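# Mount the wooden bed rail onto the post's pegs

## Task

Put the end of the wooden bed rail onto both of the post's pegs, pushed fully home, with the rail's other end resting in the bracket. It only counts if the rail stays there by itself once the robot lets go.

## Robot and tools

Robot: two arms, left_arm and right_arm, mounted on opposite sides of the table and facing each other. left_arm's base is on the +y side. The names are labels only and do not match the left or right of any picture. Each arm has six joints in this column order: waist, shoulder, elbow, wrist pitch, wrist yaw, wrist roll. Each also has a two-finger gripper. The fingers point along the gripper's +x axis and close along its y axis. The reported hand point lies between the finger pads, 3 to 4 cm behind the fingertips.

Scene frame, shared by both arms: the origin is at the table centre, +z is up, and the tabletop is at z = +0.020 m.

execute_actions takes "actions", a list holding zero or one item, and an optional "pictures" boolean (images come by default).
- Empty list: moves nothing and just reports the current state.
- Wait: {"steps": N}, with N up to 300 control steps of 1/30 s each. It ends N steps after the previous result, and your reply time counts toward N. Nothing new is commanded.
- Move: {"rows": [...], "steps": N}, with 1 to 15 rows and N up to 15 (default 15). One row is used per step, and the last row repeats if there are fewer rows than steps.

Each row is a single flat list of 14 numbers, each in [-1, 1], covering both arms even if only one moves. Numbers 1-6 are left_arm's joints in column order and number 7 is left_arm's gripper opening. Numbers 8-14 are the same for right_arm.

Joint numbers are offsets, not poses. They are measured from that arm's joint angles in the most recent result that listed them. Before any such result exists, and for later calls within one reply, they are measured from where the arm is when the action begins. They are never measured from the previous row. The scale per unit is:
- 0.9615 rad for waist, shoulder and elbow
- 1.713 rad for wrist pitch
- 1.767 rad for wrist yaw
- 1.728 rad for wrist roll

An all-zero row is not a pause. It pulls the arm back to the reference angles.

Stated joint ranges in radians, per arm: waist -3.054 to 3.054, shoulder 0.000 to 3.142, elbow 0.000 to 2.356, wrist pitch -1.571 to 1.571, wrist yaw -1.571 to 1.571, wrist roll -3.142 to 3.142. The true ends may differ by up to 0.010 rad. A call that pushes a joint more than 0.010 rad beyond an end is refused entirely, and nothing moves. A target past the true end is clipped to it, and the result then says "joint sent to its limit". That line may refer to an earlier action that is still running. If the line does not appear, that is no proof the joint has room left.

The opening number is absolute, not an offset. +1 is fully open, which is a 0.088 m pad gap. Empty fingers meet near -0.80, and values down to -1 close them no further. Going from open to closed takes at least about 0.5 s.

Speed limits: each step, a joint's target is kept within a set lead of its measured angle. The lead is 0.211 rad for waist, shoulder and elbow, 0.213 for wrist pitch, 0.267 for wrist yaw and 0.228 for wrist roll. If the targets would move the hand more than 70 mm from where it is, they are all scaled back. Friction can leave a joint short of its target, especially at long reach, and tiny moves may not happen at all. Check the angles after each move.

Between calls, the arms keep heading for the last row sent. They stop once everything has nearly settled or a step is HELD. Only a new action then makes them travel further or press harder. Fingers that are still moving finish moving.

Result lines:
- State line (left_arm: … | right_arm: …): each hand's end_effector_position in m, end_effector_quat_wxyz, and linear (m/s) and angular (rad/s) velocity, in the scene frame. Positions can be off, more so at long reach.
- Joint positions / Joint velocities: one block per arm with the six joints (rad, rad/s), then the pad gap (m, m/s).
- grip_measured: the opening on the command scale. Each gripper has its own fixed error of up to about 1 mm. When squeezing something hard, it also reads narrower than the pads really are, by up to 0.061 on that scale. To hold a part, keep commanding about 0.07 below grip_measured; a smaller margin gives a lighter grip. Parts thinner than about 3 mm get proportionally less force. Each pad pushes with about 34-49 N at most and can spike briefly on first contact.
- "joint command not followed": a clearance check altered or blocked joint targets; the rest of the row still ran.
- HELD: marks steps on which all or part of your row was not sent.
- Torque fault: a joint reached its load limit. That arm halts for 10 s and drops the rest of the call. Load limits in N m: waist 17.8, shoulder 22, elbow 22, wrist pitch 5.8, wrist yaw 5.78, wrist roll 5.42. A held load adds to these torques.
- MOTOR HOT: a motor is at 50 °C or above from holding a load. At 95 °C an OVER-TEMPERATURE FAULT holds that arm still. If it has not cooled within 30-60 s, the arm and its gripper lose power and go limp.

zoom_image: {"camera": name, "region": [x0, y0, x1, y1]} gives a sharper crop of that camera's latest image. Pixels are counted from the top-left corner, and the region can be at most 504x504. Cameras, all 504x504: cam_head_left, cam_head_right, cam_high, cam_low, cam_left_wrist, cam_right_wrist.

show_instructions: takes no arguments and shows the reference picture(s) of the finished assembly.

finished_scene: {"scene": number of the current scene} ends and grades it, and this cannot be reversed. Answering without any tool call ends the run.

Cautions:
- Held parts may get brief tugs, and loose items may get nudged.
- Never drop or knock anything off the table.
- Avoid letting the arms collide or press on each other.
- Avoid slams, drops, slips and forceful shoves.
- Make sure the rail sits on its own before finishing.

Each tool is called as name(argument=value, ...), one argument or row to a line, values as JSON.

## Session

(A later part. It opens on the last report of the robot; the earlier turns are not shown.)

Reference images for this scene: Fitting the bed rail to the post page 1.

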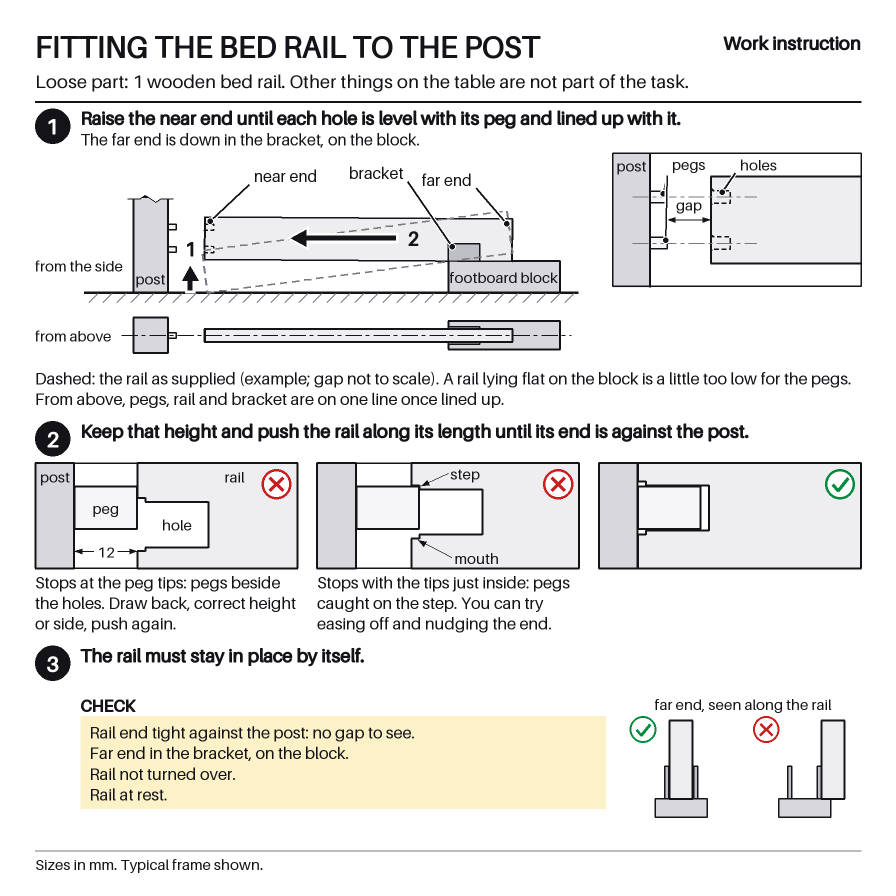

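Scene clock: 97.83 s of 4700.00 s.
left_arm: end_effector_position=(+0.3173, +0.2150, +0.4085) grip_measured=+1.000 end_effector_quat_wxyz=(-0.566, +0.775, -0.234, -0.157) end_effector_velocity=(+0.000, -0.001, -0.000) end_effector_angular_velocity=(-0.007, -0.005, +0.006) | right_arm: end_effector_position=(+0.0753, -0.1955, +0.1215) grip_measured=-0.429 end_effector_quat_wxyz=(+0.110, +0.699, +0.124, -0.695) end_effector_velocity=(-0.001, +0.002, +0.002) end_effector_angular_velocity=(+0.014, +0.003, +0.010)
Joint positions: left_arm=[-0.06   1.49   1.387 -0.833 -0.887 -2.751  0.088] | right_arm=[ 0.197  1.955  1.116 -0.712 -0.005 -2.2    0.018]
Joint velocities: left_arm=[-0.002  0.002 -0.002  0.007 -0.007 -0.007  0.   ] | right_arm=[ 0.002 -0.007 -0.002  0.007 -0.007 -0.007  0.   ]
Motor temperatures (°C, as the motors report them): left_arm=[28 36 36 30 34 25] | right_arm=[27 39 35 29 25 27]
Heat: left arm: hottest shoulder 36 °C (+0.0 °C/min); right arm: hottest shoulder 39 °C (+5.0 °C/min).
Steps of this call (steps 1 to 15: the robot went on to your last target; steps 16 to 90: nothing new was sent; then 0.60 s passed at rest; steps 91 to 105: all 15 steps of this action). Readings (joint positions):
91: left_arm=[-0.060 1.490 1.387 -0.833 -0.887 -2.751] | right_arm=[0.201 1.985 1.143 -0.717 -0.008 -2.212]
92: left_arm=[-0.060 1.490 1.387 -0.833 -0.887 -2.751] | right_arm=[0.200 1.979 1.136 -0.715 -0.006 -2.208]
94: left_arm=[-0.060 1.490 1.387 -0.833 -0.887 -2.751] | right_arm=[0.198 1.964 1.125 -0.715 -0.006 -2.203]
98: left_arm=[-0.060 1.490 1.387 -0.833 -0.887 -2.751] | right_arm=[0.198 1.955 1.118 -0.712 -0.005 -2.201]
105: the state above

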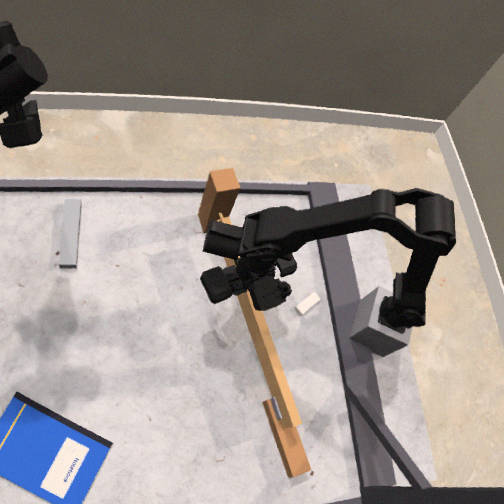

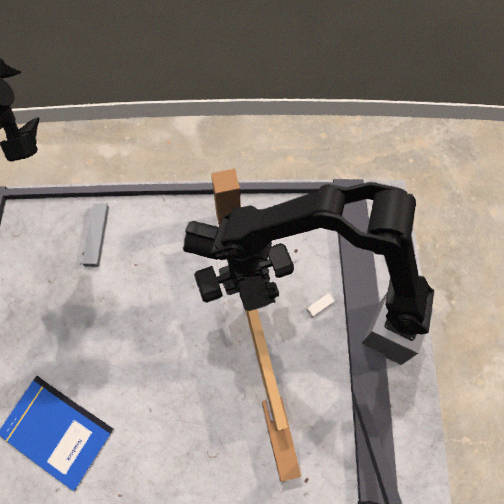

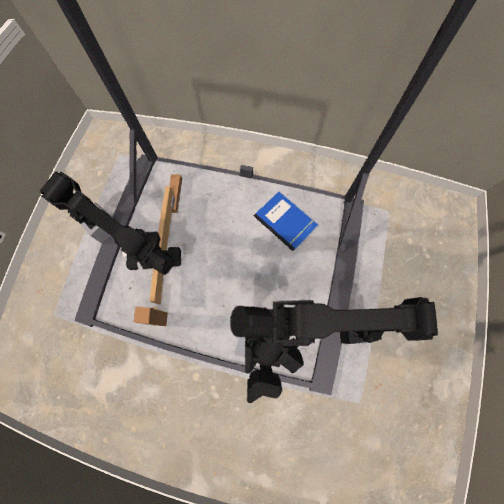

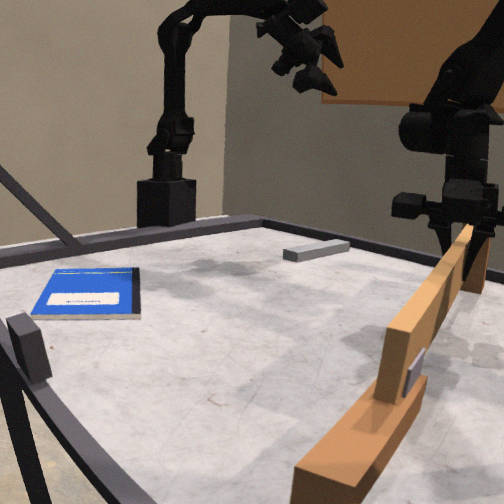

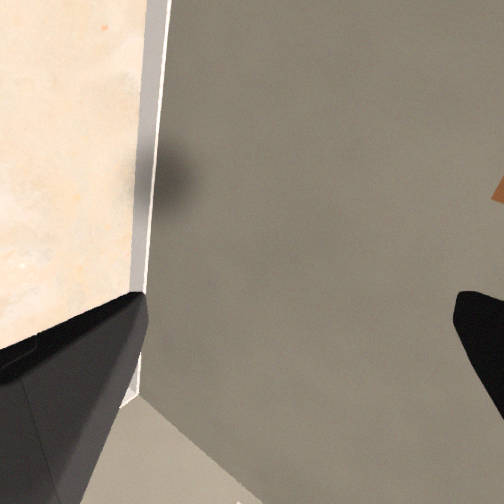

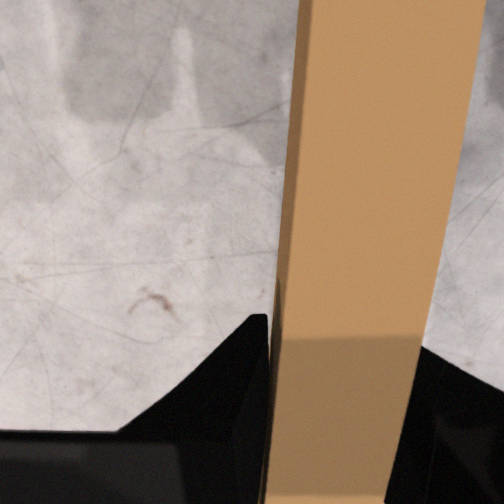

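execute_actions(
  actions=[
    {"rows":[[0,0,0,0,0,0,1,-0.06,0.03,0.045,-0.005,0,-0.03,-0.9]],"steps":15},
  ],
)

zoom_image(
  camera="cam_high",
  region=[120,250,200,340],
)

Scene clock: 103.73 s of 4700.00 s.
left_arm: end_effector_position=(+0.3173, +0.2150, +0.4085) grip_measured=+1.000 end_effector_quat_wxyz=(-0.566, +0.775, -0.234, -0.157) end_effector_velocity=(+0.001, +0.003, +0.003) end_effector_angular_velocity=(-0.012, -0.013, +0.022) | right_arm: end_effector_position=(+0.0890, -0.1944, +0.1215) grip_measured=-0.429 end_effector_quat_wxyz=(+0.101, +0.695, +0.121, -0.701) end_effector_velocity=(+0.001, +0.003, +0.001) end_effector_angular_velocity=(+0.014, +0.003, -0.010)
Joint positions: left_arm=[-0.06   1.49   1.387 -0.833 -0.887 -2.751  0.088] | right_arm=[ 0.151  1.971  1.141 -0.72  -0.021 -2.229  0.018]
Joint velocities: left_arm=[-0.002 -0.002  0.002 -0.007 -0.022 -0.022  0.   ] | right_arm=[-0.002 -0.002  0.002  0.007 -0.007  0.007  0.   ]
Motor temperatures (°C, as the motors report them): left_arm=[28 36 36 30 34 25] | right_arm=[27 40 35 29 25 27]
Heat: left arm: hottest shoulder 36 °C (+0.0 °C/min); right arm: hottest shoulder 40 °C (+6.0 °C/min).
Steps of this call (steps 1 to 15: the robot went on to your last target; steps 16 to 90: nothing new was sent; then 2.40 s passed at rest; steps 91 to 105: all 15 steps of this action). Readings (joint positions):
91: left_arm=[-0.060 1.490 1.387 -0.833 -0.887 -2.751] | right_arm=[0.192 1.956 1.120 -0.714 -0.009 -2.203]
92: left_arm=[-0.060 1.490 1.387 -0.833 -0.887 -2.751] | right_arm=[0.182 1.960 1.126 -0.715 -0.011 -2.210]
94: left_arm=[-0.060 1.490 1.387 -0.833 -0.887 -2.751] | right_arm=[0.159 1.967 1.136 -0.715 -0.009 -2.222]
98: left_arm=[-0.060 1.490 1.387 -0.833 -0.887 -2.751] | right_arm=[0.151 1.971 1.140 -0.719 -0.021 -2.227]
105: the state above

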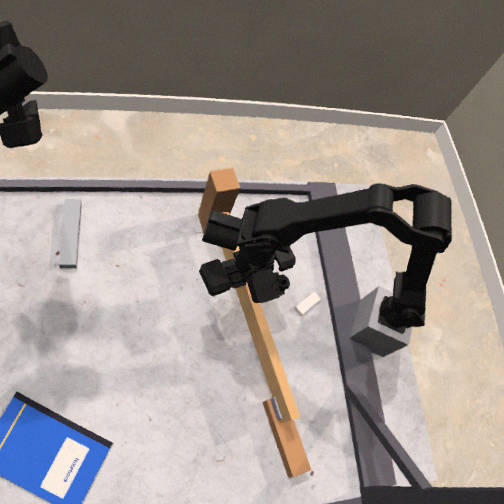

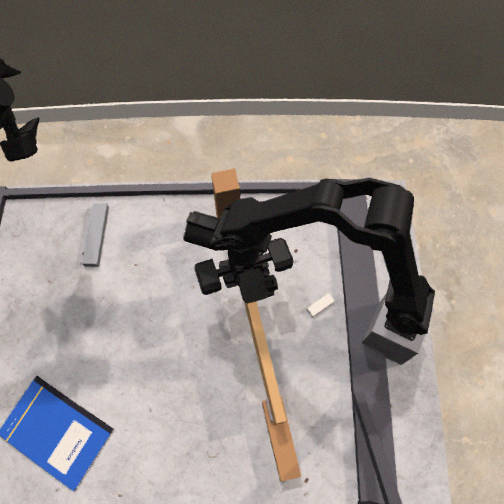

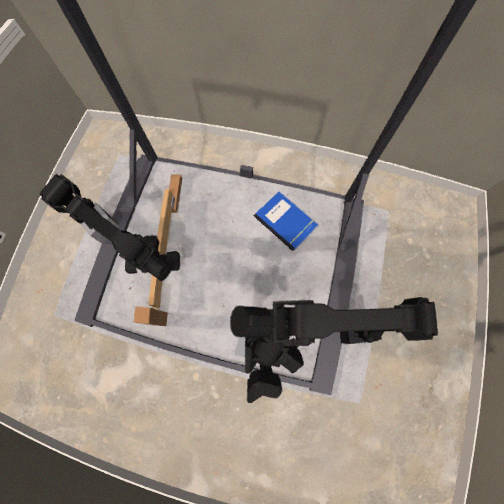

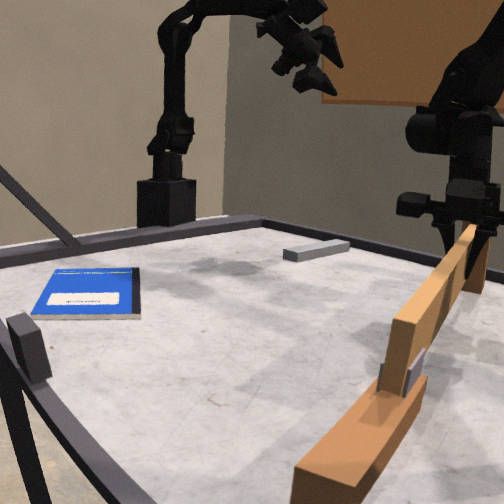

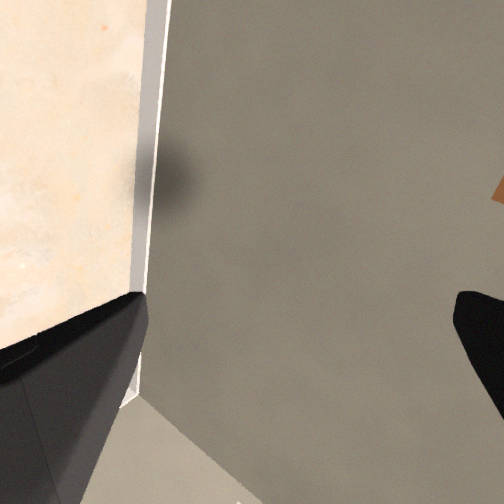

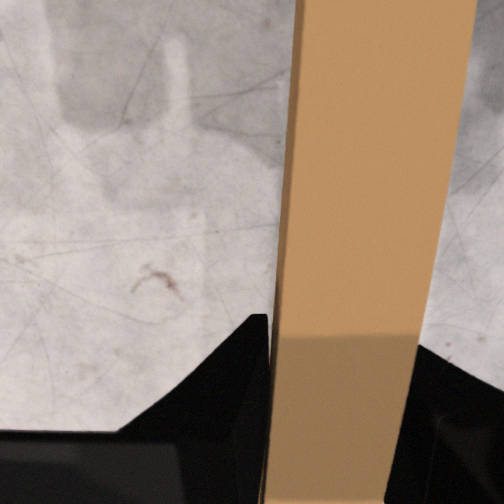

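Region (120, 250, 200, 340) of cam_high's 504x504 image, scaled by 5.600, with more detail than that image has.

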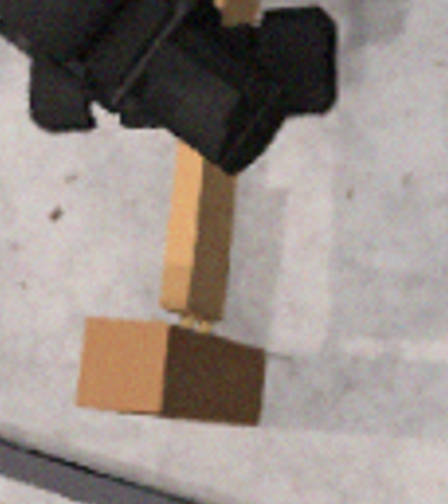

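execute_actions(
  actions=[
    {"rows":[[0,0,0,0,0,0,1,-0.05,0.012,0,0.002,0.02,-0.01,-0.9],[0,0,0,0,0,0,1,-0.05,0.014,0,0.003,0.02,-0.01,-0.9],[0,0,0,0,0,0,1,0.0,0.016,0,0.004,0,0,-0.9],[0,0,0,0,0,0,1,0.0,0.018,0,0.005,0,0,-0.9],[0,0,0,0,0,0,1,-0.05,0.02,0,0.006,0.02,-0.01,-0.9],[0,0,0,0,0,0,1,-0.05,0.022,0,0.007,0.02,-0.01,-0.9],[0,0,0,0,0,0,1,0.0,0.024,0,0.008,0,0,-0.9],[0,0,0,0,0,0,1,0.0,0.026,0,0.009,0,0,-0.9],[0,0,0,0,0,0,1,-0.05,0.028,0,0.01,0.02,-0.01,-0.9],[0,0,0,0,0,0,1,-0.05,0.03,0,0.011,0.02,-0.01,-0.9],[0,0,0,0,0,0,1,0.0,0.032,0,0.012,0,0,-0.9],[0,0,0,0,0,0,1,0.0,0.034,0,0.013,0,0,-0.9],[0,0,0,0,0,0,1,-0.05,0.036,0,0.014,0.02,-0.01,-0.9]],"steps":15},
  ],
)

zoom_image(
  camera="cam_high",
  region=[120,250,200,340],
)

Scene clock: 109.07 s of 4700.00 s.
left_arm: end_effector_position=(+0.3173, +0.2150, +0.4085) grip_measured=+1.000 end_effector_quat_wxyz=(-0.566, +0.775, -0.234, -0.157) end_effector_velocity=(-0.001, +0.002, -0.000) end_effector_angular_velocity=(+0.002, -0.003, +0.006) | right_arm: end_effector_position=(+0.0897, -0.1939, +0.1160) grip_measured=-0.429 end_effector_quat_wxyz=(+0.097, +0.691, +0.118, -0.707) end_effector_velocity=(+0.002, -0.003, +0.000) end_effector_angular_velocity=(+0.012, +0.049, +0.020)
Joint positions: left_arm=[-0.06   1.49   1.387 -0.833 -0.887 -2.751  0.088] | right_arm=[ 0.144  1.989  1.141 -0.707 -0.034 -2.223  0.018]
Joint velocities: left_arm=[-0.002 -0.002 -0.002 -0.007 -0.007 -0.007  0.   ] | right_arm=[-0.032 -0.002 -0.002 -0.007 -0.051 -0.051 -0.   ]
Motor temperatures (°C, as the motors report them): left_arm=[28 36 36 30 34 25] | right_arm=[27 40 35 29 25 27]
Heat: left arm: hottest shoulder 36 °C (+1.0 °C/min); right arm: hottest shoulder 40 °C (+5.1 °C/min).
Steps of this call (steps 1 to 15: the robot went on to your last target; steps 16 to 90: nothing new was sent; then 1.83 s passed at rest; steps 91 to 105: all 15 steps of this action). Readings (joint positions):
91: left_arm=[-0.060 1.490 1.387 -0.833 -0.887 -2.751] | right_arm=[0.149 1.971 1.141 -0.720 -0.024 -2.229]
92: left_arm=[-0.060 1.490 1.387 -0.833 -0.887 -2.751] | right_arm=[0.146 1.971 1.141 -0.720 -0.028 -2.229]
94: left_arm=[-0.060 1.490 1.387 -0.833 -0.887 -2.751] | right_arm=[0.149 1.972 1.141 -0.720 -0.025 -2.225]
98: left_arm=[-0.060 1.490 1.387 -0.833 -0.887 -2.751] | right_arm=[0.149 1.976 1.141 -0.718 -0.027 -2.223]
105: the state above

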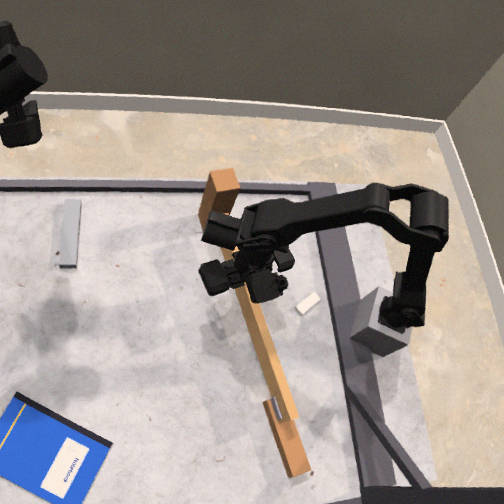

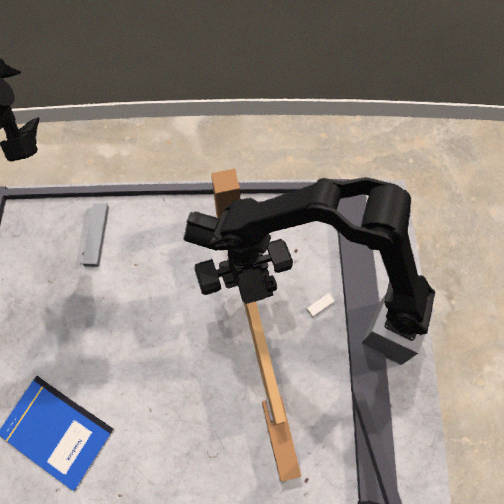

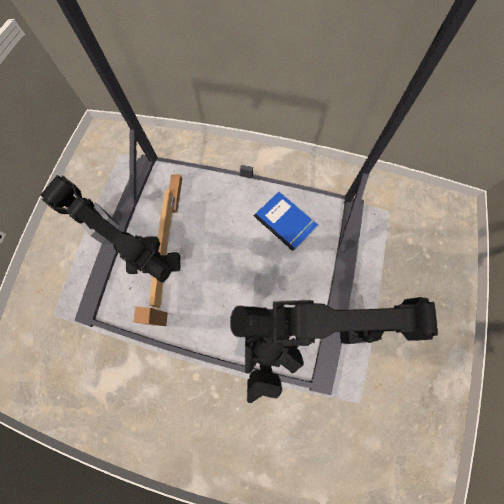

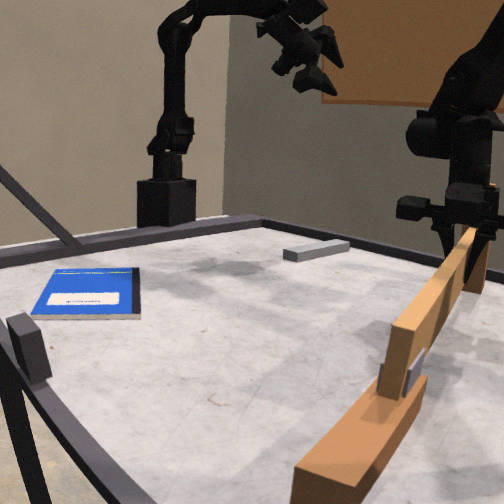

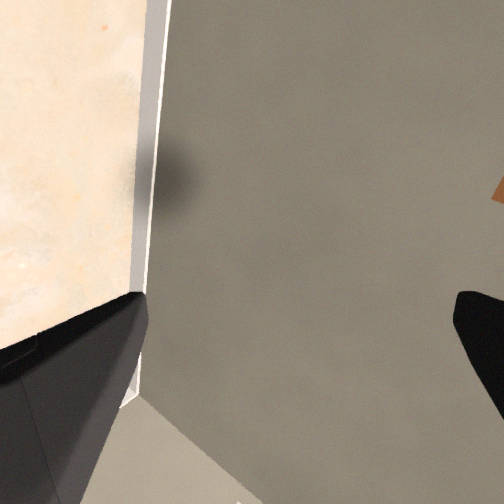

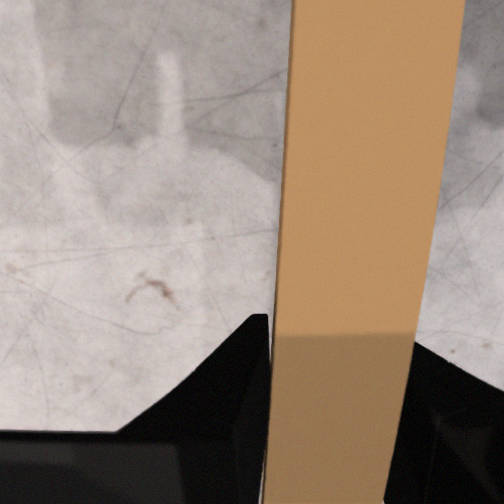

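Region (120, 250, 200, 340) of cam_high's 504x504 image, scaled by 5.600, with more detail than that image has.

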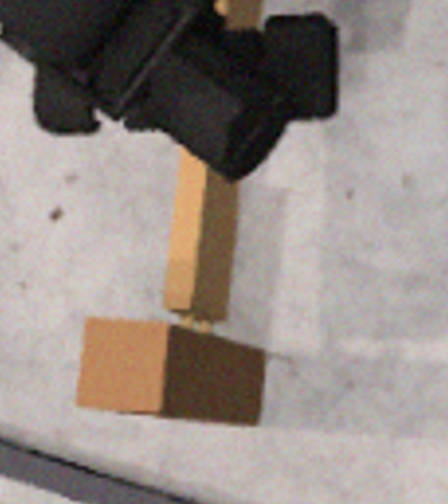

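zoom_image(
  camera="cam_low",
  region=[434,200,504,300],
)

Region (434, 200, 504, 300) of cam_low's 504x504 image, scaled by 5.040, with more detail than that image has; it fills the left 353 columns of this view, and the rest is white.

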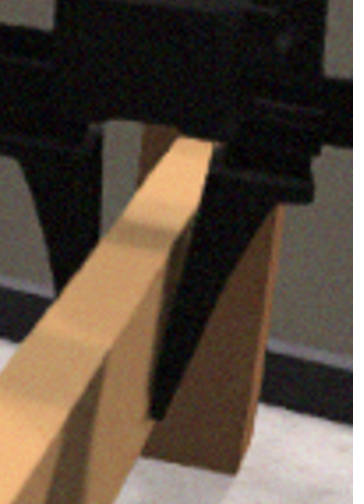

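execute_actions(
  actions=[
    {"rows":[[0,0,0,0,0,0,1,0.01,0.03,-0.035,0.03,0.015,0,-0.9]],"steps":15},
  ],
)

zoom_image(
  camera="cam_low",
  region=[434,200,504,300],
)

zoom_image(
  camera="cam_high",
  region=[120,250,200,340],
)

Scene clock: 116.20 s of 4700.00 s.
left_arm: end_effector_position=(+0.3173, +0.2150, +0.4085) grip_measured=+1.000 end_effector_quat_wxyz=(-0.566, +0.775, -0.234, -0.157) end_effector_velocity=(+0.001, +0.003, -0.000) end_effector_angular_velocity=(+0.002, -0.003, +0.011) | right_arm: end_effector_position=(+0.0890, -0.1937, +0.1054) grip_measured=-0.430 end_effector_quat_wxyz=(+0.098, +0.698, +0.118, -0.700) end_effector_velocity=(-0.000, +0.000, +0.003) end_effector_angular_velocity=(+0.005, +0.006, +0.005)
Joint positions: left_arm=[-0.06   1.49   1.387 -0.833 -0.887 -2.751  0.088] | right_arm=[ 0.154  2.008  1.118 -0.658 -0.016 -2.216  0.018]
Joint velocities: left_arm=[ 0.002 -0.002 -0.002 -0.007 -0.007 -0.007  0.   ] | right_arm=[-0.002 -0.007  0.002 -0.007 -0.007 -0.007 -0.   ]
Motor temperatures (°C, as the motors report them): left_arm=[28 36 36 30 34 25] | right_arm=[28 39 35 30 27 27]
Heat: left arm: hottest shoulder 36 °C (+1.0 °C/min); right arm: hottest shoulder 39 °C (+3.0 °C/min).
Steps of this call (steps 1 to 15: the robot went on to your last target; steps 16 to 90: nothing new was sent; then 3.63 s passed at rest; steps 91 to 105: all 15 steps of this action). Readings (joint positions):
91: left_arm=[-0.060 1.490 1.387 -0.833 -0.887 -2.751] | right_arm=[0.148 1.990 1.136 -0.699 -0.030 -2.225]
92: left_arm=[-0.060 1.490 1.387 -0.833 -0.887 -2.751] | right_arm=[0.152 1.991 1.130 -0.686 -0.024 -2.223]
94: left_arm=[-0.060 1.490 1.387 -0.833 -0.887 -2.751] | right_arm=[0.154 2.001 1.123 -0.665 -0.018 -2.220]
98: left_arm=[-0.060 1.490 1.387 -0.833 -0.887 -2.751] | right_arm=[0.154 2.008 1.119 -0.659 -0.016 -2.217]
105: the state above

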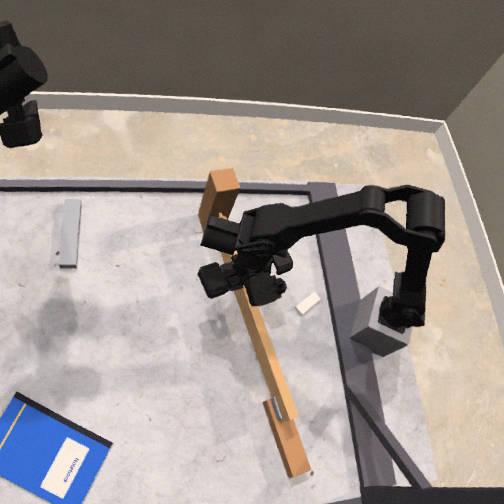

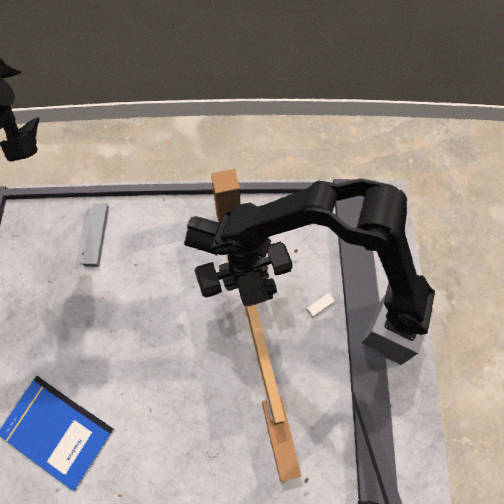

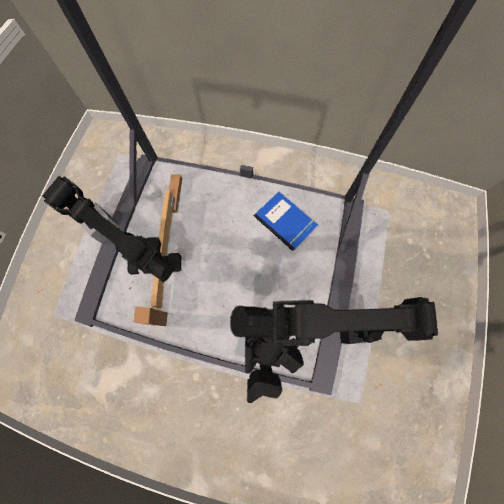

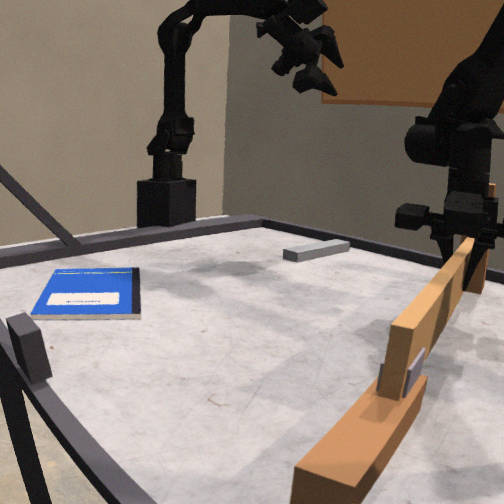

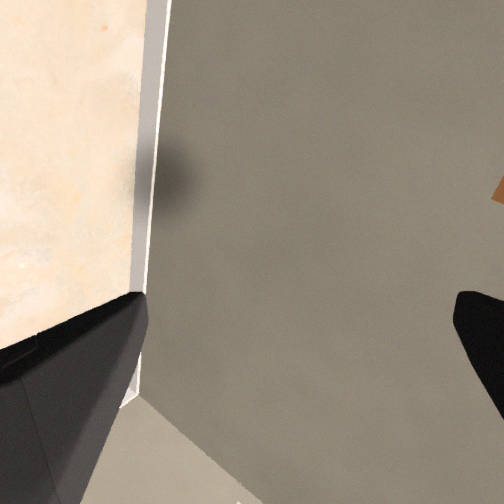

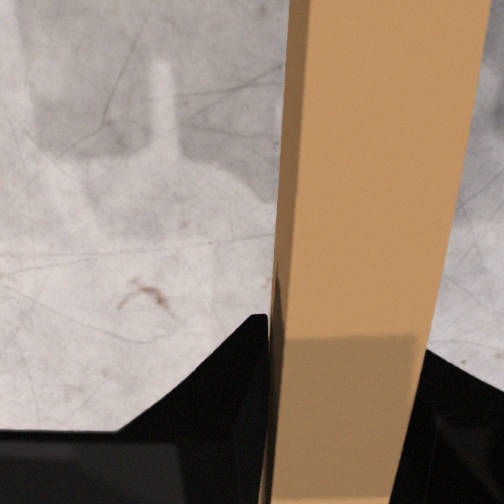

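Region (434, 200, 504, 300) of cam_low's 504x504 image, scaled by 5.040, with more detail than that image has; it fills the left 353 columns of this view, and the rest is white.

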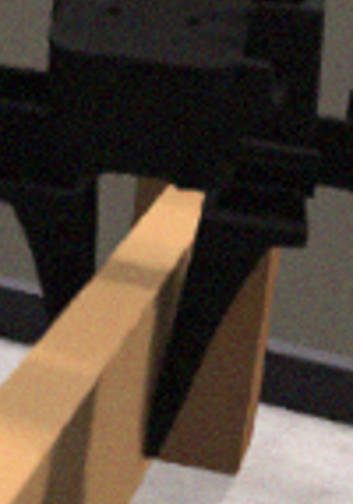

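Region (120, 250, 200, 340) of cam_high's 504x504 image, scaled by 5.600, with more detail than that image has.

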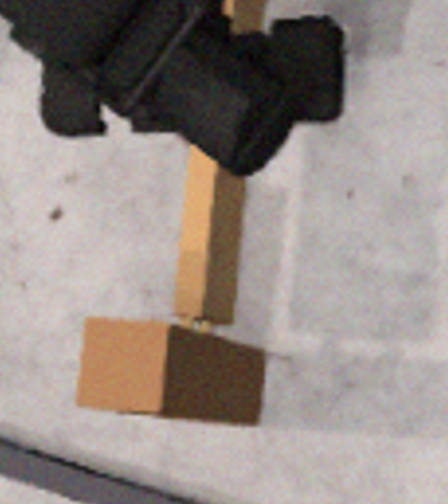

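execute_actions(
  actions=[
    {"rows":[[0,0,0,0,0,0,1,-0.05,-0.02,0,-0.002,0.02,-0.01,-0.9],[0,0,0,0,0,0,1,-0.05,-0.023,0,-0.003,0.02,-0.01,-0.9],[0,0,0,0,0,0,1,0.0,-0.026,0,-0.004,0,0,-0.9],[0,0,0,0,0,0,1,0.0,-0.029,0,-0.005,0,0,-0.9],[0,0,0,0,0,0,1,-0.05,-0.032,0,-0.006,0.02,-0.01,-0.9],[0,0,0,0,0,0,1,-0.05,-0.035,0,-0.007,0.02,-0.01,-0.9],[0,0,0,0,0,0,1,0.0,-0.038,0,-0.008,0,0,-0.9],[0,0,0,0,0,0,1,0.0,-0.041,0,-0.009,0,0,-0.9],[0,0,0,0,0,0,1,-0.05,-0.044,0,-0.01,0.02,-0.01,-0.9],[0,0,0,0,0,0,1,-0.05,-0.047,0,-0.011,0.02,-0.01,-0.9],[0,0,0,0,0,0,1,0.0,-0.05,0,-0.012,0,0,-0.9],[0,0,0,0,0,0,1,0.0,-0.053,0,-0.013,0,0,-0.9],[0,0,0,0,0,0,1,-0.05,-0.056,0,-0.014,0.02,-0.01,-0.9]],"steps":15},
  ],
  pictures=false,
)

Scene clock: 123.03 s of 4700.00 s.
left_arm: end_effector_position=(+0.3173, +0.2150, +0.4085) grip_measured=+1.000 end_effector_quat_wxyz=(-0.566, +0.775, -0.234, -0.157) end_effector_velocity=(-0.002, +0.000, -0.002) end_effector_angular_velocity=(+0.007, -0.002, +0.001) | right_arm: end_effector_position=(+0.0908, -0.1958, +0.1102) grip_measured=-0.433 end_effector_quat_wxyz=(+0.092, +0.696, +0.115, -0.703) end_effector_velocity=(-0.000, -0.001, +0.002) end_effector_angular_velocity=(+0.011, +0.034, +0.035)
Joint positions: left_arm=[-0.06   1.49   1.387 -0.833 -0.887 -2.751  0.088] | right_arm=[ 0.143  1.992  1.118 -0.673 -0.025 -2.214  0.018]
Joint velocities: left_arm=[-0.007  0.002 -0.002 -0.007 -0.007 -0.007  0.   ] | right_arm=[-0.017 -0.007 -0.002 -0.007 -0.037 -0.051 -0.   ]
Motor temperatures (°C, as the motors report them): left_arm=[28 36 37 30 34 25] | right_arm=[28 39 34 29 26 27]
Heat: left arm: hottest elbow 37 °C (+2.0 °C/min); right arm: hottest shoulder 39 °C (+2.0 °C/min).
Steps of this call (steps 1 to 15: the robot went on to your last target; steps 16 to 90: nothing new was sent; then 3.33 s passed at rest; steps 91 to 105: all 15 steps of this action). Readings (joint positions):
91: left_arm=[-0.060 1.490 1.387 -0.833 -0.887 -2.751] | right_arm=[0.151 2.008 1.118 -0.658 -0.019 -2.216]
92: left_arm=[-0.060 1.490 1.387 -0.833 -0.887 -2.751] | right_arm=[0.148 2.008 1.118 -0.658 -0.025 -2.216]
94: left_arm=[-0.060 1.490 1.387 -0.833 -0.887 -2.751] | right_arm=[0.151 2.007 1.118 -0.658 -0.022 -2.215]
98: left_arm=[-0.060 1.490 1.387 -0.833 -0.887 -2.751] | right_arm=[0.149 2.002 1.118 -0.665 -0.021 -2.214]
105: the state above

execute_actions(
  actions=[
    {"rows":[[-0.4,0.32,-0.19,0.49,0.5,0.9,1,0.01,0,0,0,0.01,0,-0.9]],"steps":15},
  ],
  pictures=false,
)

execute_actions(
  actions=[
    {"steps":40},
  ],
  pictures=false,
)

execute_actions(
  actions=[
    {"rows":[[0,0,0,0,0,0.69,1,0,0,0,0,0,0,-0.9]],"steps":15},
  ],
  pictures=false,
)

execute_actions(
  actions=[
    {"steps":30},
  ],
)

Scene clock: 133.17 s of 4700.00 s.
left_arm: end_effector_position=(+0.1022, +0.0669, +0.2701) grip_measured=+1.000 end_effector_quat_wxyz=(-0.605, +0.451, -0.651, +0.077) end_effector_velocity=(-0.619, -0.249, -0.052) end_effector_angular_velocity=(-0.702, +0.536, -3.552) | right_arm: end_effector_position=(+0.0899, -0.1954, +0.1102) grip_measured=-0.433 end_effector_quat_wxyz=(+0.093, +0.699, +0.113, -0.700) end_effector_velocity=(+0.000, -0.003, -0.001) end_effector_angular_velocity=(-0.009, +0.011, +0.000)
Joint positions: left_arm=[-0.414  1.76   1.226 -0.295 -0.222 -2.183  0.088] | right_arm=[ 0.15   1.992  1.118 -0.673 -0.016 -2.207  0.018]
Joint velocities: left_arm=[-0.515  0.408 -0.203  1.81   2.381  1.985  0.   ] | right_arm=[-0.007  0.002 -0.002 -0.007 -0.007 -0.007  0.   ]
Motor temperatures (°C, as the motors report them): left_arm=[28 36 37 30 34 25] | right_arm=[28 43 34 29 28 27]
Heat: left arm: hottest elbow 37 °C (+1.0 °C/min); right arm: hottest shoulder 43 °C (+5.0 °C/min).
Steps of this call (steps 1 to 15: the robot went on to your last target; steps 16 to 90: nothing new was sent; then 6.63 s passed at rest; steps 91 to 105: all 15 steps of this action). Readings (joint positions):
91: left_arm=[-0.068 1.498 1.375 -0.811 -0.870 -2.727] | right_arm=[0.145 1.992 1.118 -0.673 -0.023 -2.216]
92: left_arm=[-0.086 1.506 1.365 -0.782 -0.842 -2.700] | right_arm=[0.148 1.992 1.118 -0.673 -0.018 -2.214]
94: left_arm=[-0.135 1.541 1.341 -0.729 -0.775 -2.646] | right_arm=[0.149 1.992 1.118 -0.673 -0.016 -2.210]
98: left_arm=[-0.240 1.636 1.291 -0.621 -0.637 -2.532] | right_arm=[0.150 1.992 1.118 -0.673 -0.016 -2.208]
105: the state above

Scene clock: 134.50 s of 4700.00 s.
left_arm: end_effector_position=(+0.0494, +0.0307, +0.3001) grip_measured=+1.000 end_effector_quat_wxyz=(+0.639, -0.178, +0.560, -0.497) end_effector_velocity=(-0.002, +0.003, -0.003) end_effector_angular_velocity=(+0.014, +0.008, -0.005) | right_arm: end_effector_position=(+0.0899, -0.1954, +0.1102) grip_measured=-0.433 end_effector_quat_wxyz=(+0.093, +0.699, +0.113, -0.700) end_effector_velocity=(-0.000, +0.000, -0.001) end_effector_angular_velocity=(+0.005, +0.006, +0.005)
Joint positions: left_arm=[-0.446  1.785  1.212  0.005 -0.007 -1.2    0.088] | right_arm=[ 0.15   1.992  1.118 -0.673 -0.016 -2.207  0.018]
Joint velocities: left_arm=[-0.002 -0.002 -0.007 -0.007  0.007 -0.007  0.   ] | right_arm=[-0.002  0.002 -0.002  0.007 -0.007 -0.007 -0.   ]
Motor temperatures (°C, as the motors report them): left_arm=[28 37 37 30 33 25] | right_arm=[28 43 34 29 27 27]
Heat: left arm: hottest shoulder 37 °C (+1.0 °C/min); right arm: hottest shoulder 43 °C (+5.1 °C/min).
Steps of this call (steps 1 to 40: the robot went on to your last target). Readings (joint positions):
1: left_arm=[-0.430 1.772 1.220 -0.233 -0.152 -2.114] | right_arm=[0.150 1.992 1.118 -0.673 -0.016 -2.207]
2: left_arm=[-0.442 1.780 1.215 -0.170 -0.104 -2.046] | right_arm=[0.150 1.992 1.118 -0.673 -0.016 -2.207]
4: left_arm=[-0.452 1.785 1.213 -0.078 -0.052 -1.911] | right_arm=[0.150 1.992 1.118 -0.673 -0.016 -2.207]
8: left_arm=[-0.448 1.785 1.213 -0.013 -0.019 -1.637] | right_arm=[0.150 1.992 1.118 -0.673 -0.016 -2.207]
40: the state above

Scene clock: 135.00 s of 4700.00 s.
left_arm: end_effector_position=(+0.0494, +0.0307, +0.3001) grip_measured=+1.000 end_effector_quat_wxyz=(+0.644, +0.156, +0.246, -0.707) end_effector_velocity=(+0.003, +0.001, -0.001) end_effector_angular_velocity=(-0.235, -1.673, -1.068) | right_arm: end_effector_position=(+0.0899, -0.1954, +0.1102) grip_measured=-0.433 end_effector_quat_wxyz=(+0.092, +0.699, +0.112, -0.701) end_effector_velocity=(-0.001, -0.002, +0.000) end_effector_angular_velocity=(-0.004, +0.010, -0.010)
Joint positions: left_arm=[-0.446  1.785  1.212  0.005 -0.007 -0.18   0.088] | right_arm=[ 0.15   1.992  1.118 -0.673 -0.016 -2.202  0.018]
Joint velocities: left_arm=[ 0.002 -0.002 -0.002 -0.007 -0.007  2.     0.   ] | right_arm=[-0.002 -0.002 -0.002 -0.007 -0.007  0.007 -0.   ]
Motor temperatures (°C, as the motors report them): left_arm=[28 37 37 31 33 25] | right_arm=[28 43 34 29 27 27]
Heat: left arm: hottest shoulder 37 °C (+1.0 °C/min); right arm: hottest shoulder 43 °C (+5.0 °C/min).
Steps of this call (steps 1 to 15: all 15 steps of this action). Readings (joint positions):
1: left_arm=[-0.446 1.785 1.212 0.005 -0.007 -1.135] | right_arm=[0.150 1.992 1.118 -0.673 -0.016 -2.205]
2: left_arm=[-0.446 1.785 1.212 0.005 -0.007 -1.065] | right_arm=[0.150 1.992 1.118 -0.673 -0.016 -2.204]
4: left_arm=[-0.446 1.785 1.212 0.005 -0.007 -0.929] | right_arm=[0.150 1.992 1.118 -0.673 -0.016 -2.203]
8: left_arm=[-0.446 1.785 1.212 0.005 -0.007 -0.657] | right_arm=[0.150 1.992 1.118 -0.673 -0.016 -2.202]
15: the state above

Scene clock: 136.00 s of 4700.00 s.
left_arm: end_effector_position=(+0.0494, +0.0307, +0.3001) grip_measured=+1.000 end_effector_quat_wxyz=(+0.629, +0.209, +0.186, -0.725) end_effector_velocity=(+0.002, +0.001, -0.001) end_effector_angular_velocity=(+0.008, +0.006, +0.028) | right_arm: end_effector_position=(+0.0899, -0.1954, +0.1102) grip_measured=-0.433 end_effector_quat_wxyz=(+0.092, +0.699, +0.112, -0.701) end_effector_velocity=(-0.001, -0.002, +0.000) end_effector_angular_velocity=(-0.004, +0.009, +0.005)
Joint positions: left_arm=[-0.446  1.785  1.212  0.005 -0.007 -0.013  0.088] | right_arm=[ 0.15   1.992  1.118 -0.673 -0.016 -2.202  0.018]
Joint velocities: left_arm=[-0.002 -0.002 -0.002 -0.007 -0.022 -0.022  0.   ] | right_arm=[-0.002 -0.002 -0.002 -0.007 -0.007 -0.007 -0.   ]
Motor temperatures (°C, as the motors report them): left_arm=[28 37 37 31 33 25] | right_arm=[28 42 34 29 27 27]
Heat: left arm: hottest shoulder 37 °C (+1.0 °C/min); right arm: hottest shoulder 42 °C (+4.0 °C/min).
Steps of this call (steps 1 to 30: the robot went on to your last target). Readings (joint positions):
1: left_arm=[-0.446 1.785 1.212 0.005 -0.007 -0.128] | right_arm=[0.150 1.992 1.118 -0.673 -0.016 -2.202]
2: left_arm=[-0.446 1.785 1.212 0.005 -0.007 -0.093] | right_arm=[0.150 1.992 1.118 -0.673 -0.016 -2.202]
4: left_arm=[-0.446 1.785 1.212 0.005 -0.007 -0.051] | right_arm=[0.150 1.992 1.118 -0.673 -0.016 -2.202]
8: left_arm=[-0.446 1.785 1.212 0.005 -0.007 -0.021] | right_arm=[0.150 1.992 1.118 -0.673 -0.016 -2.202]
30: the state above
All arms were judged still, so your last target was given up. Only a new action makes them travel on or press farther. Fingers that are still opening or closing keep moving.

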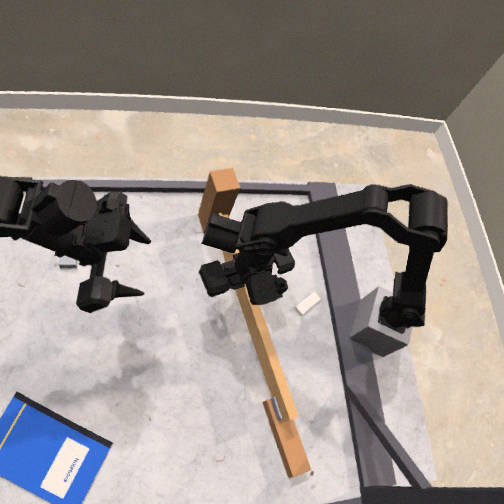

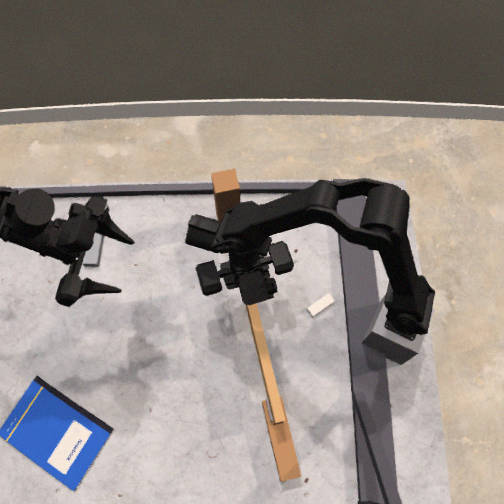

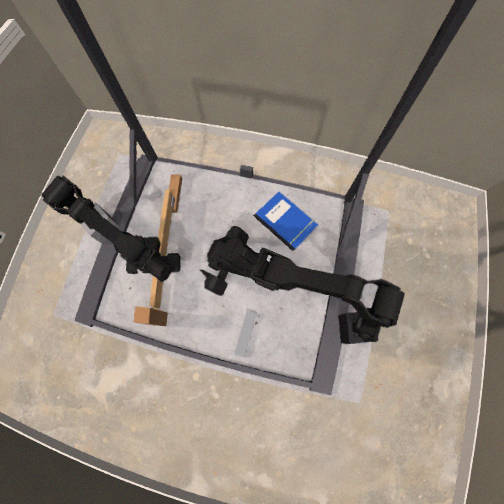

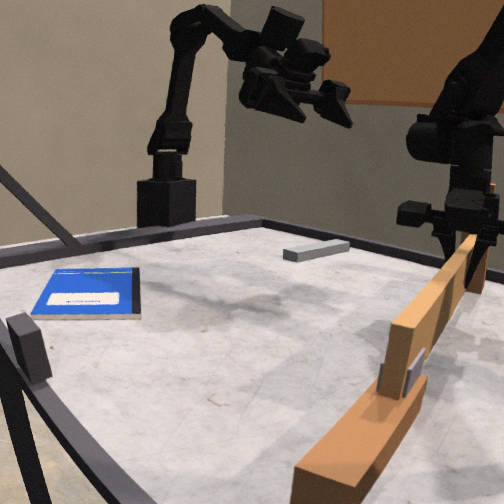

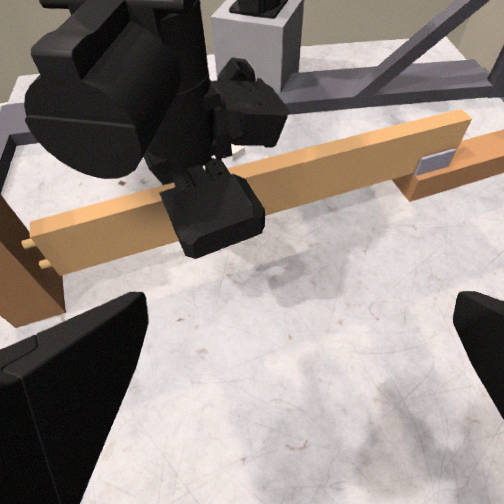

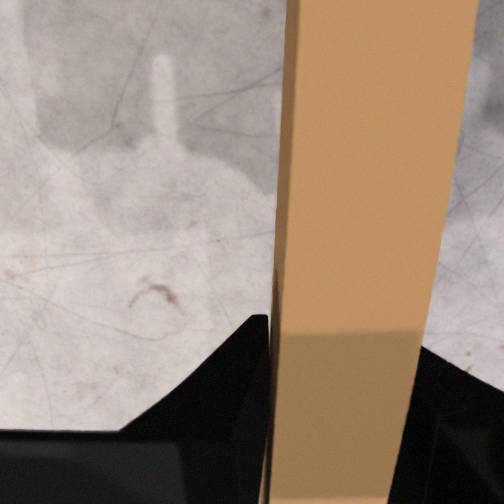

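Good view. Swing waist +0.25 and lower for a more level view.

execute_actions(
  actions=[
    {"rows":[[0.27,0.25,-0.1,0.3,0,0,1,0,0,0,0,0,0,-0.9]],"steps":15},
  ],
  pictures=false,
)

execute_actions(
  actions=[
    {"steps":20},
  ],
)

Scene clock: 138.60 s of 4700.00 s.
left_arm: end_effector_position=(+0.1868, -0.0090, +0.2477) grip_measured=+1.000 end_effector_quat_wxyz=(+0.737, +0.122, +0.145, -0.649) end_effector_velocity=(-0.047, -0.025, +0.049) end_effector_angular_velocity=(-0.241, -0.024, -0.086) | right_arm: end_effector_position=(+0.0899, -0.1954, +0.1102) grip_measured=-0.435 end_effector_quat_wxyz=(+0.090, +0.699, +0.110, -0.701) end_effector_velocity=(+0.002, -0.005, -0.001) end_effector_angular_velocity=(-0.014, -0.003, +0.014)
Joint positions: left_arm=[-0.179  2.011  1.123  0.506 -0.01  -0.013  0.088] | right_arm=[ 0.15   1.992  1.118 -0.673 -0.016 -2.198  0.018]
Joint velocities: left_arm=[-0.095 -0.002 -0.002  0.242 -0.007 -0.007  0.   ] | right_arm=[-0.007 -0.002 -0.007 -0.007  0.007 -0.022 -0.   ]
Motor temperatures (°C, as the motors report them): left_arm=[28 37 37 31 33 25] | right_arm=[28 42 34 29 27 27]
Heat: left arm: hottest shoulder 37 °C (+1.0 °C/min); right arm: hottest shoulder 42 °C (+4.1 °C/min).
Steps of this call (steps 1 to 63: nothing new was sent; steps 64 to 78: all 15 steps of this action). Readings (joint positions):
64: left_arm=[-0.438 1.798 1.205 0.035 -0.001 -0.013] | right_arm=[0.150 1.992 1.118 -0.673 -0.016 -2.200]
65: left_arm=[-0.420 1.813 1.202 0.074 -0.000 -0.013] | right_arm=[0.150 1.992 1.118 -0.673 -0.016 -2.200]
67: left_arm=[-0.366 1.854 1.194 0.139 -0.000 -0.013] | right_arm=[0.150 1.992 1.118 -0.673 -0.016 -2.198]
71: left_arm=[-0.240 1.960 1.149 0.342 -0.004 -0.013] | right_arm=[0.150 1.992 1.118 -0.673 -0.016 -2.198]
78: the state above

Scene clock: 139.27 s of 4700.00 s.
left_arm: end_effector_position=(+0.1827, -0.0103, +0.2496) grip_measured=+1.000 end_effector_quat_wxyz=(+0.735, +0.119, +0.140, -0.653) end_effector_velocity=(-0.000, +0.001, -0.001) end_effector_angular_velocity=(+0.007, +0.005, +0.007) | right_arm: end_effector_position=(+0.0899, -0.1954, +0.1102) grip_measured=-0.435 end_effector_quat_wxyz=(+0.090, +0.699, +0.110, -0.701) end_effector_velocity=(+0.000, +0.001, +0.000) end_effector_angular_velocity=(+0.009, +0.004, +0.005)
Joint positions: left_arm=[-0.187  2.011  1.123  0.518 -0.01  -0.013  0.088] | right_arm=[ 0.15   1.992  1.118 -0.673 -0.016 -2.198  0.018]
Joint velocities: left_arm=[-0.002 -0.002 -0.002 -0.007 -0.007 -0.007  0.   ] | right_arm=[-0.002 -0.002 -0.002  0.007 -0.007 -0.007 -0.   ]
Motor temperatures (°C, as the motors report them): left_arm=[28 37 37 31 33 25] | right_arm=[28 42 34 29 27 27]
Heat: left arm: hottest shoulder 37 °C (+1.0 °C/min); right arm: hottest shoulder 42 °C (+4.0 °C/min).
Steps of this call (steps 1 to 20: the robot went on to your last target). Readings (joint positions):
1: left_arm=[-0.182 2.011 1.123 0.512 -0.010 -0.013] | right_arm=[0.150 1.992 1.118 -0.673 -0.016 -2.198]
2: left_arm=[-0.185 2.011 1.123 0.513 -0.010 -0.013] | right_arm=[0.150 1.992 1.118 -0.673 -0.016 -2.198]
4: left_arm=[-0.187 2.011 1.123 0.513 -0.010 -0.013] | right_arm=[0.150 1.992 1.118 -0.673 -0.016 -2.198]
8: left_arm=[-0.187 2.011 1.123 0.518 -0.010 -0.013] | right_arm=[0.150 1.992 1.118 -0.673 -0.016 -2.198]
20: the state above

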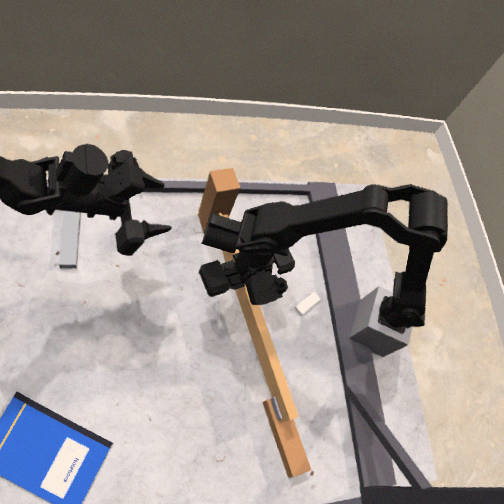

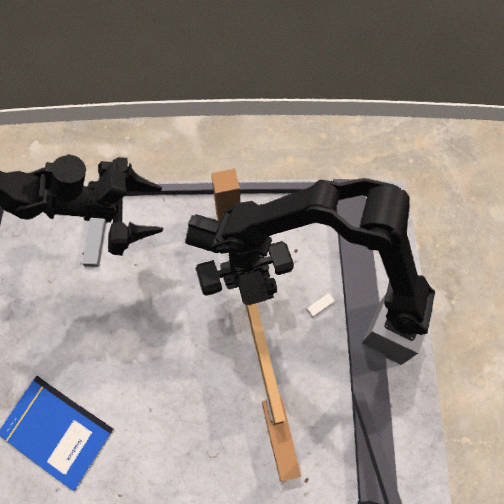

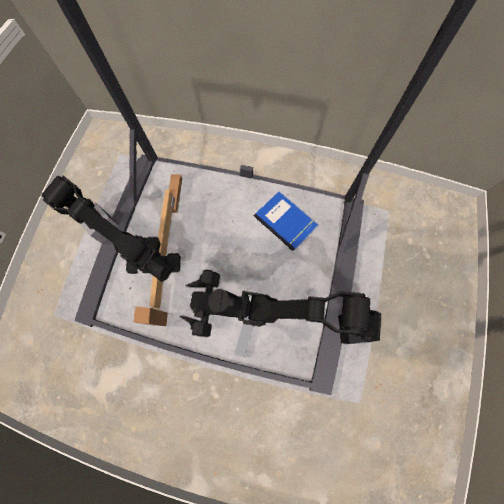

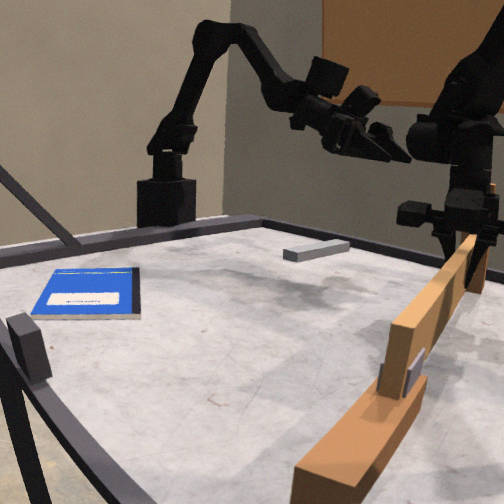

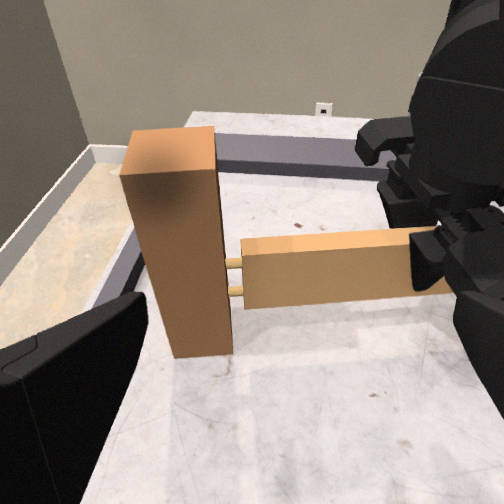

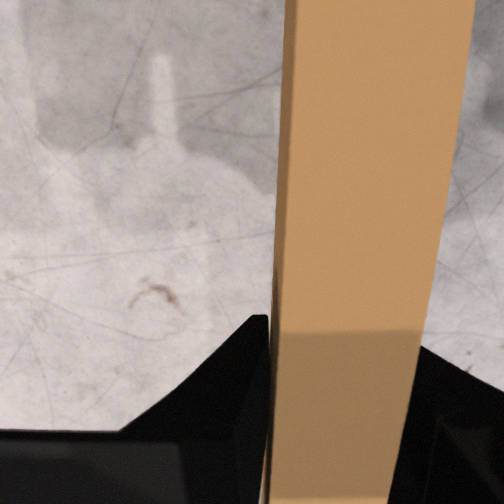

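zoom_image(
  camera="cam_left_wrist",
  region=[180,210,320,330],
)

Region (180, 210, 320, 330) of cam_left_wrist's 504x504 image, scaled by 3.600, with more detail than that image has; it fills the top 432 rows of this view, and the rest is white.

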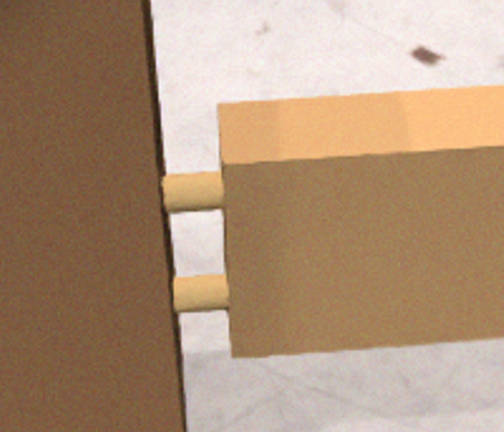

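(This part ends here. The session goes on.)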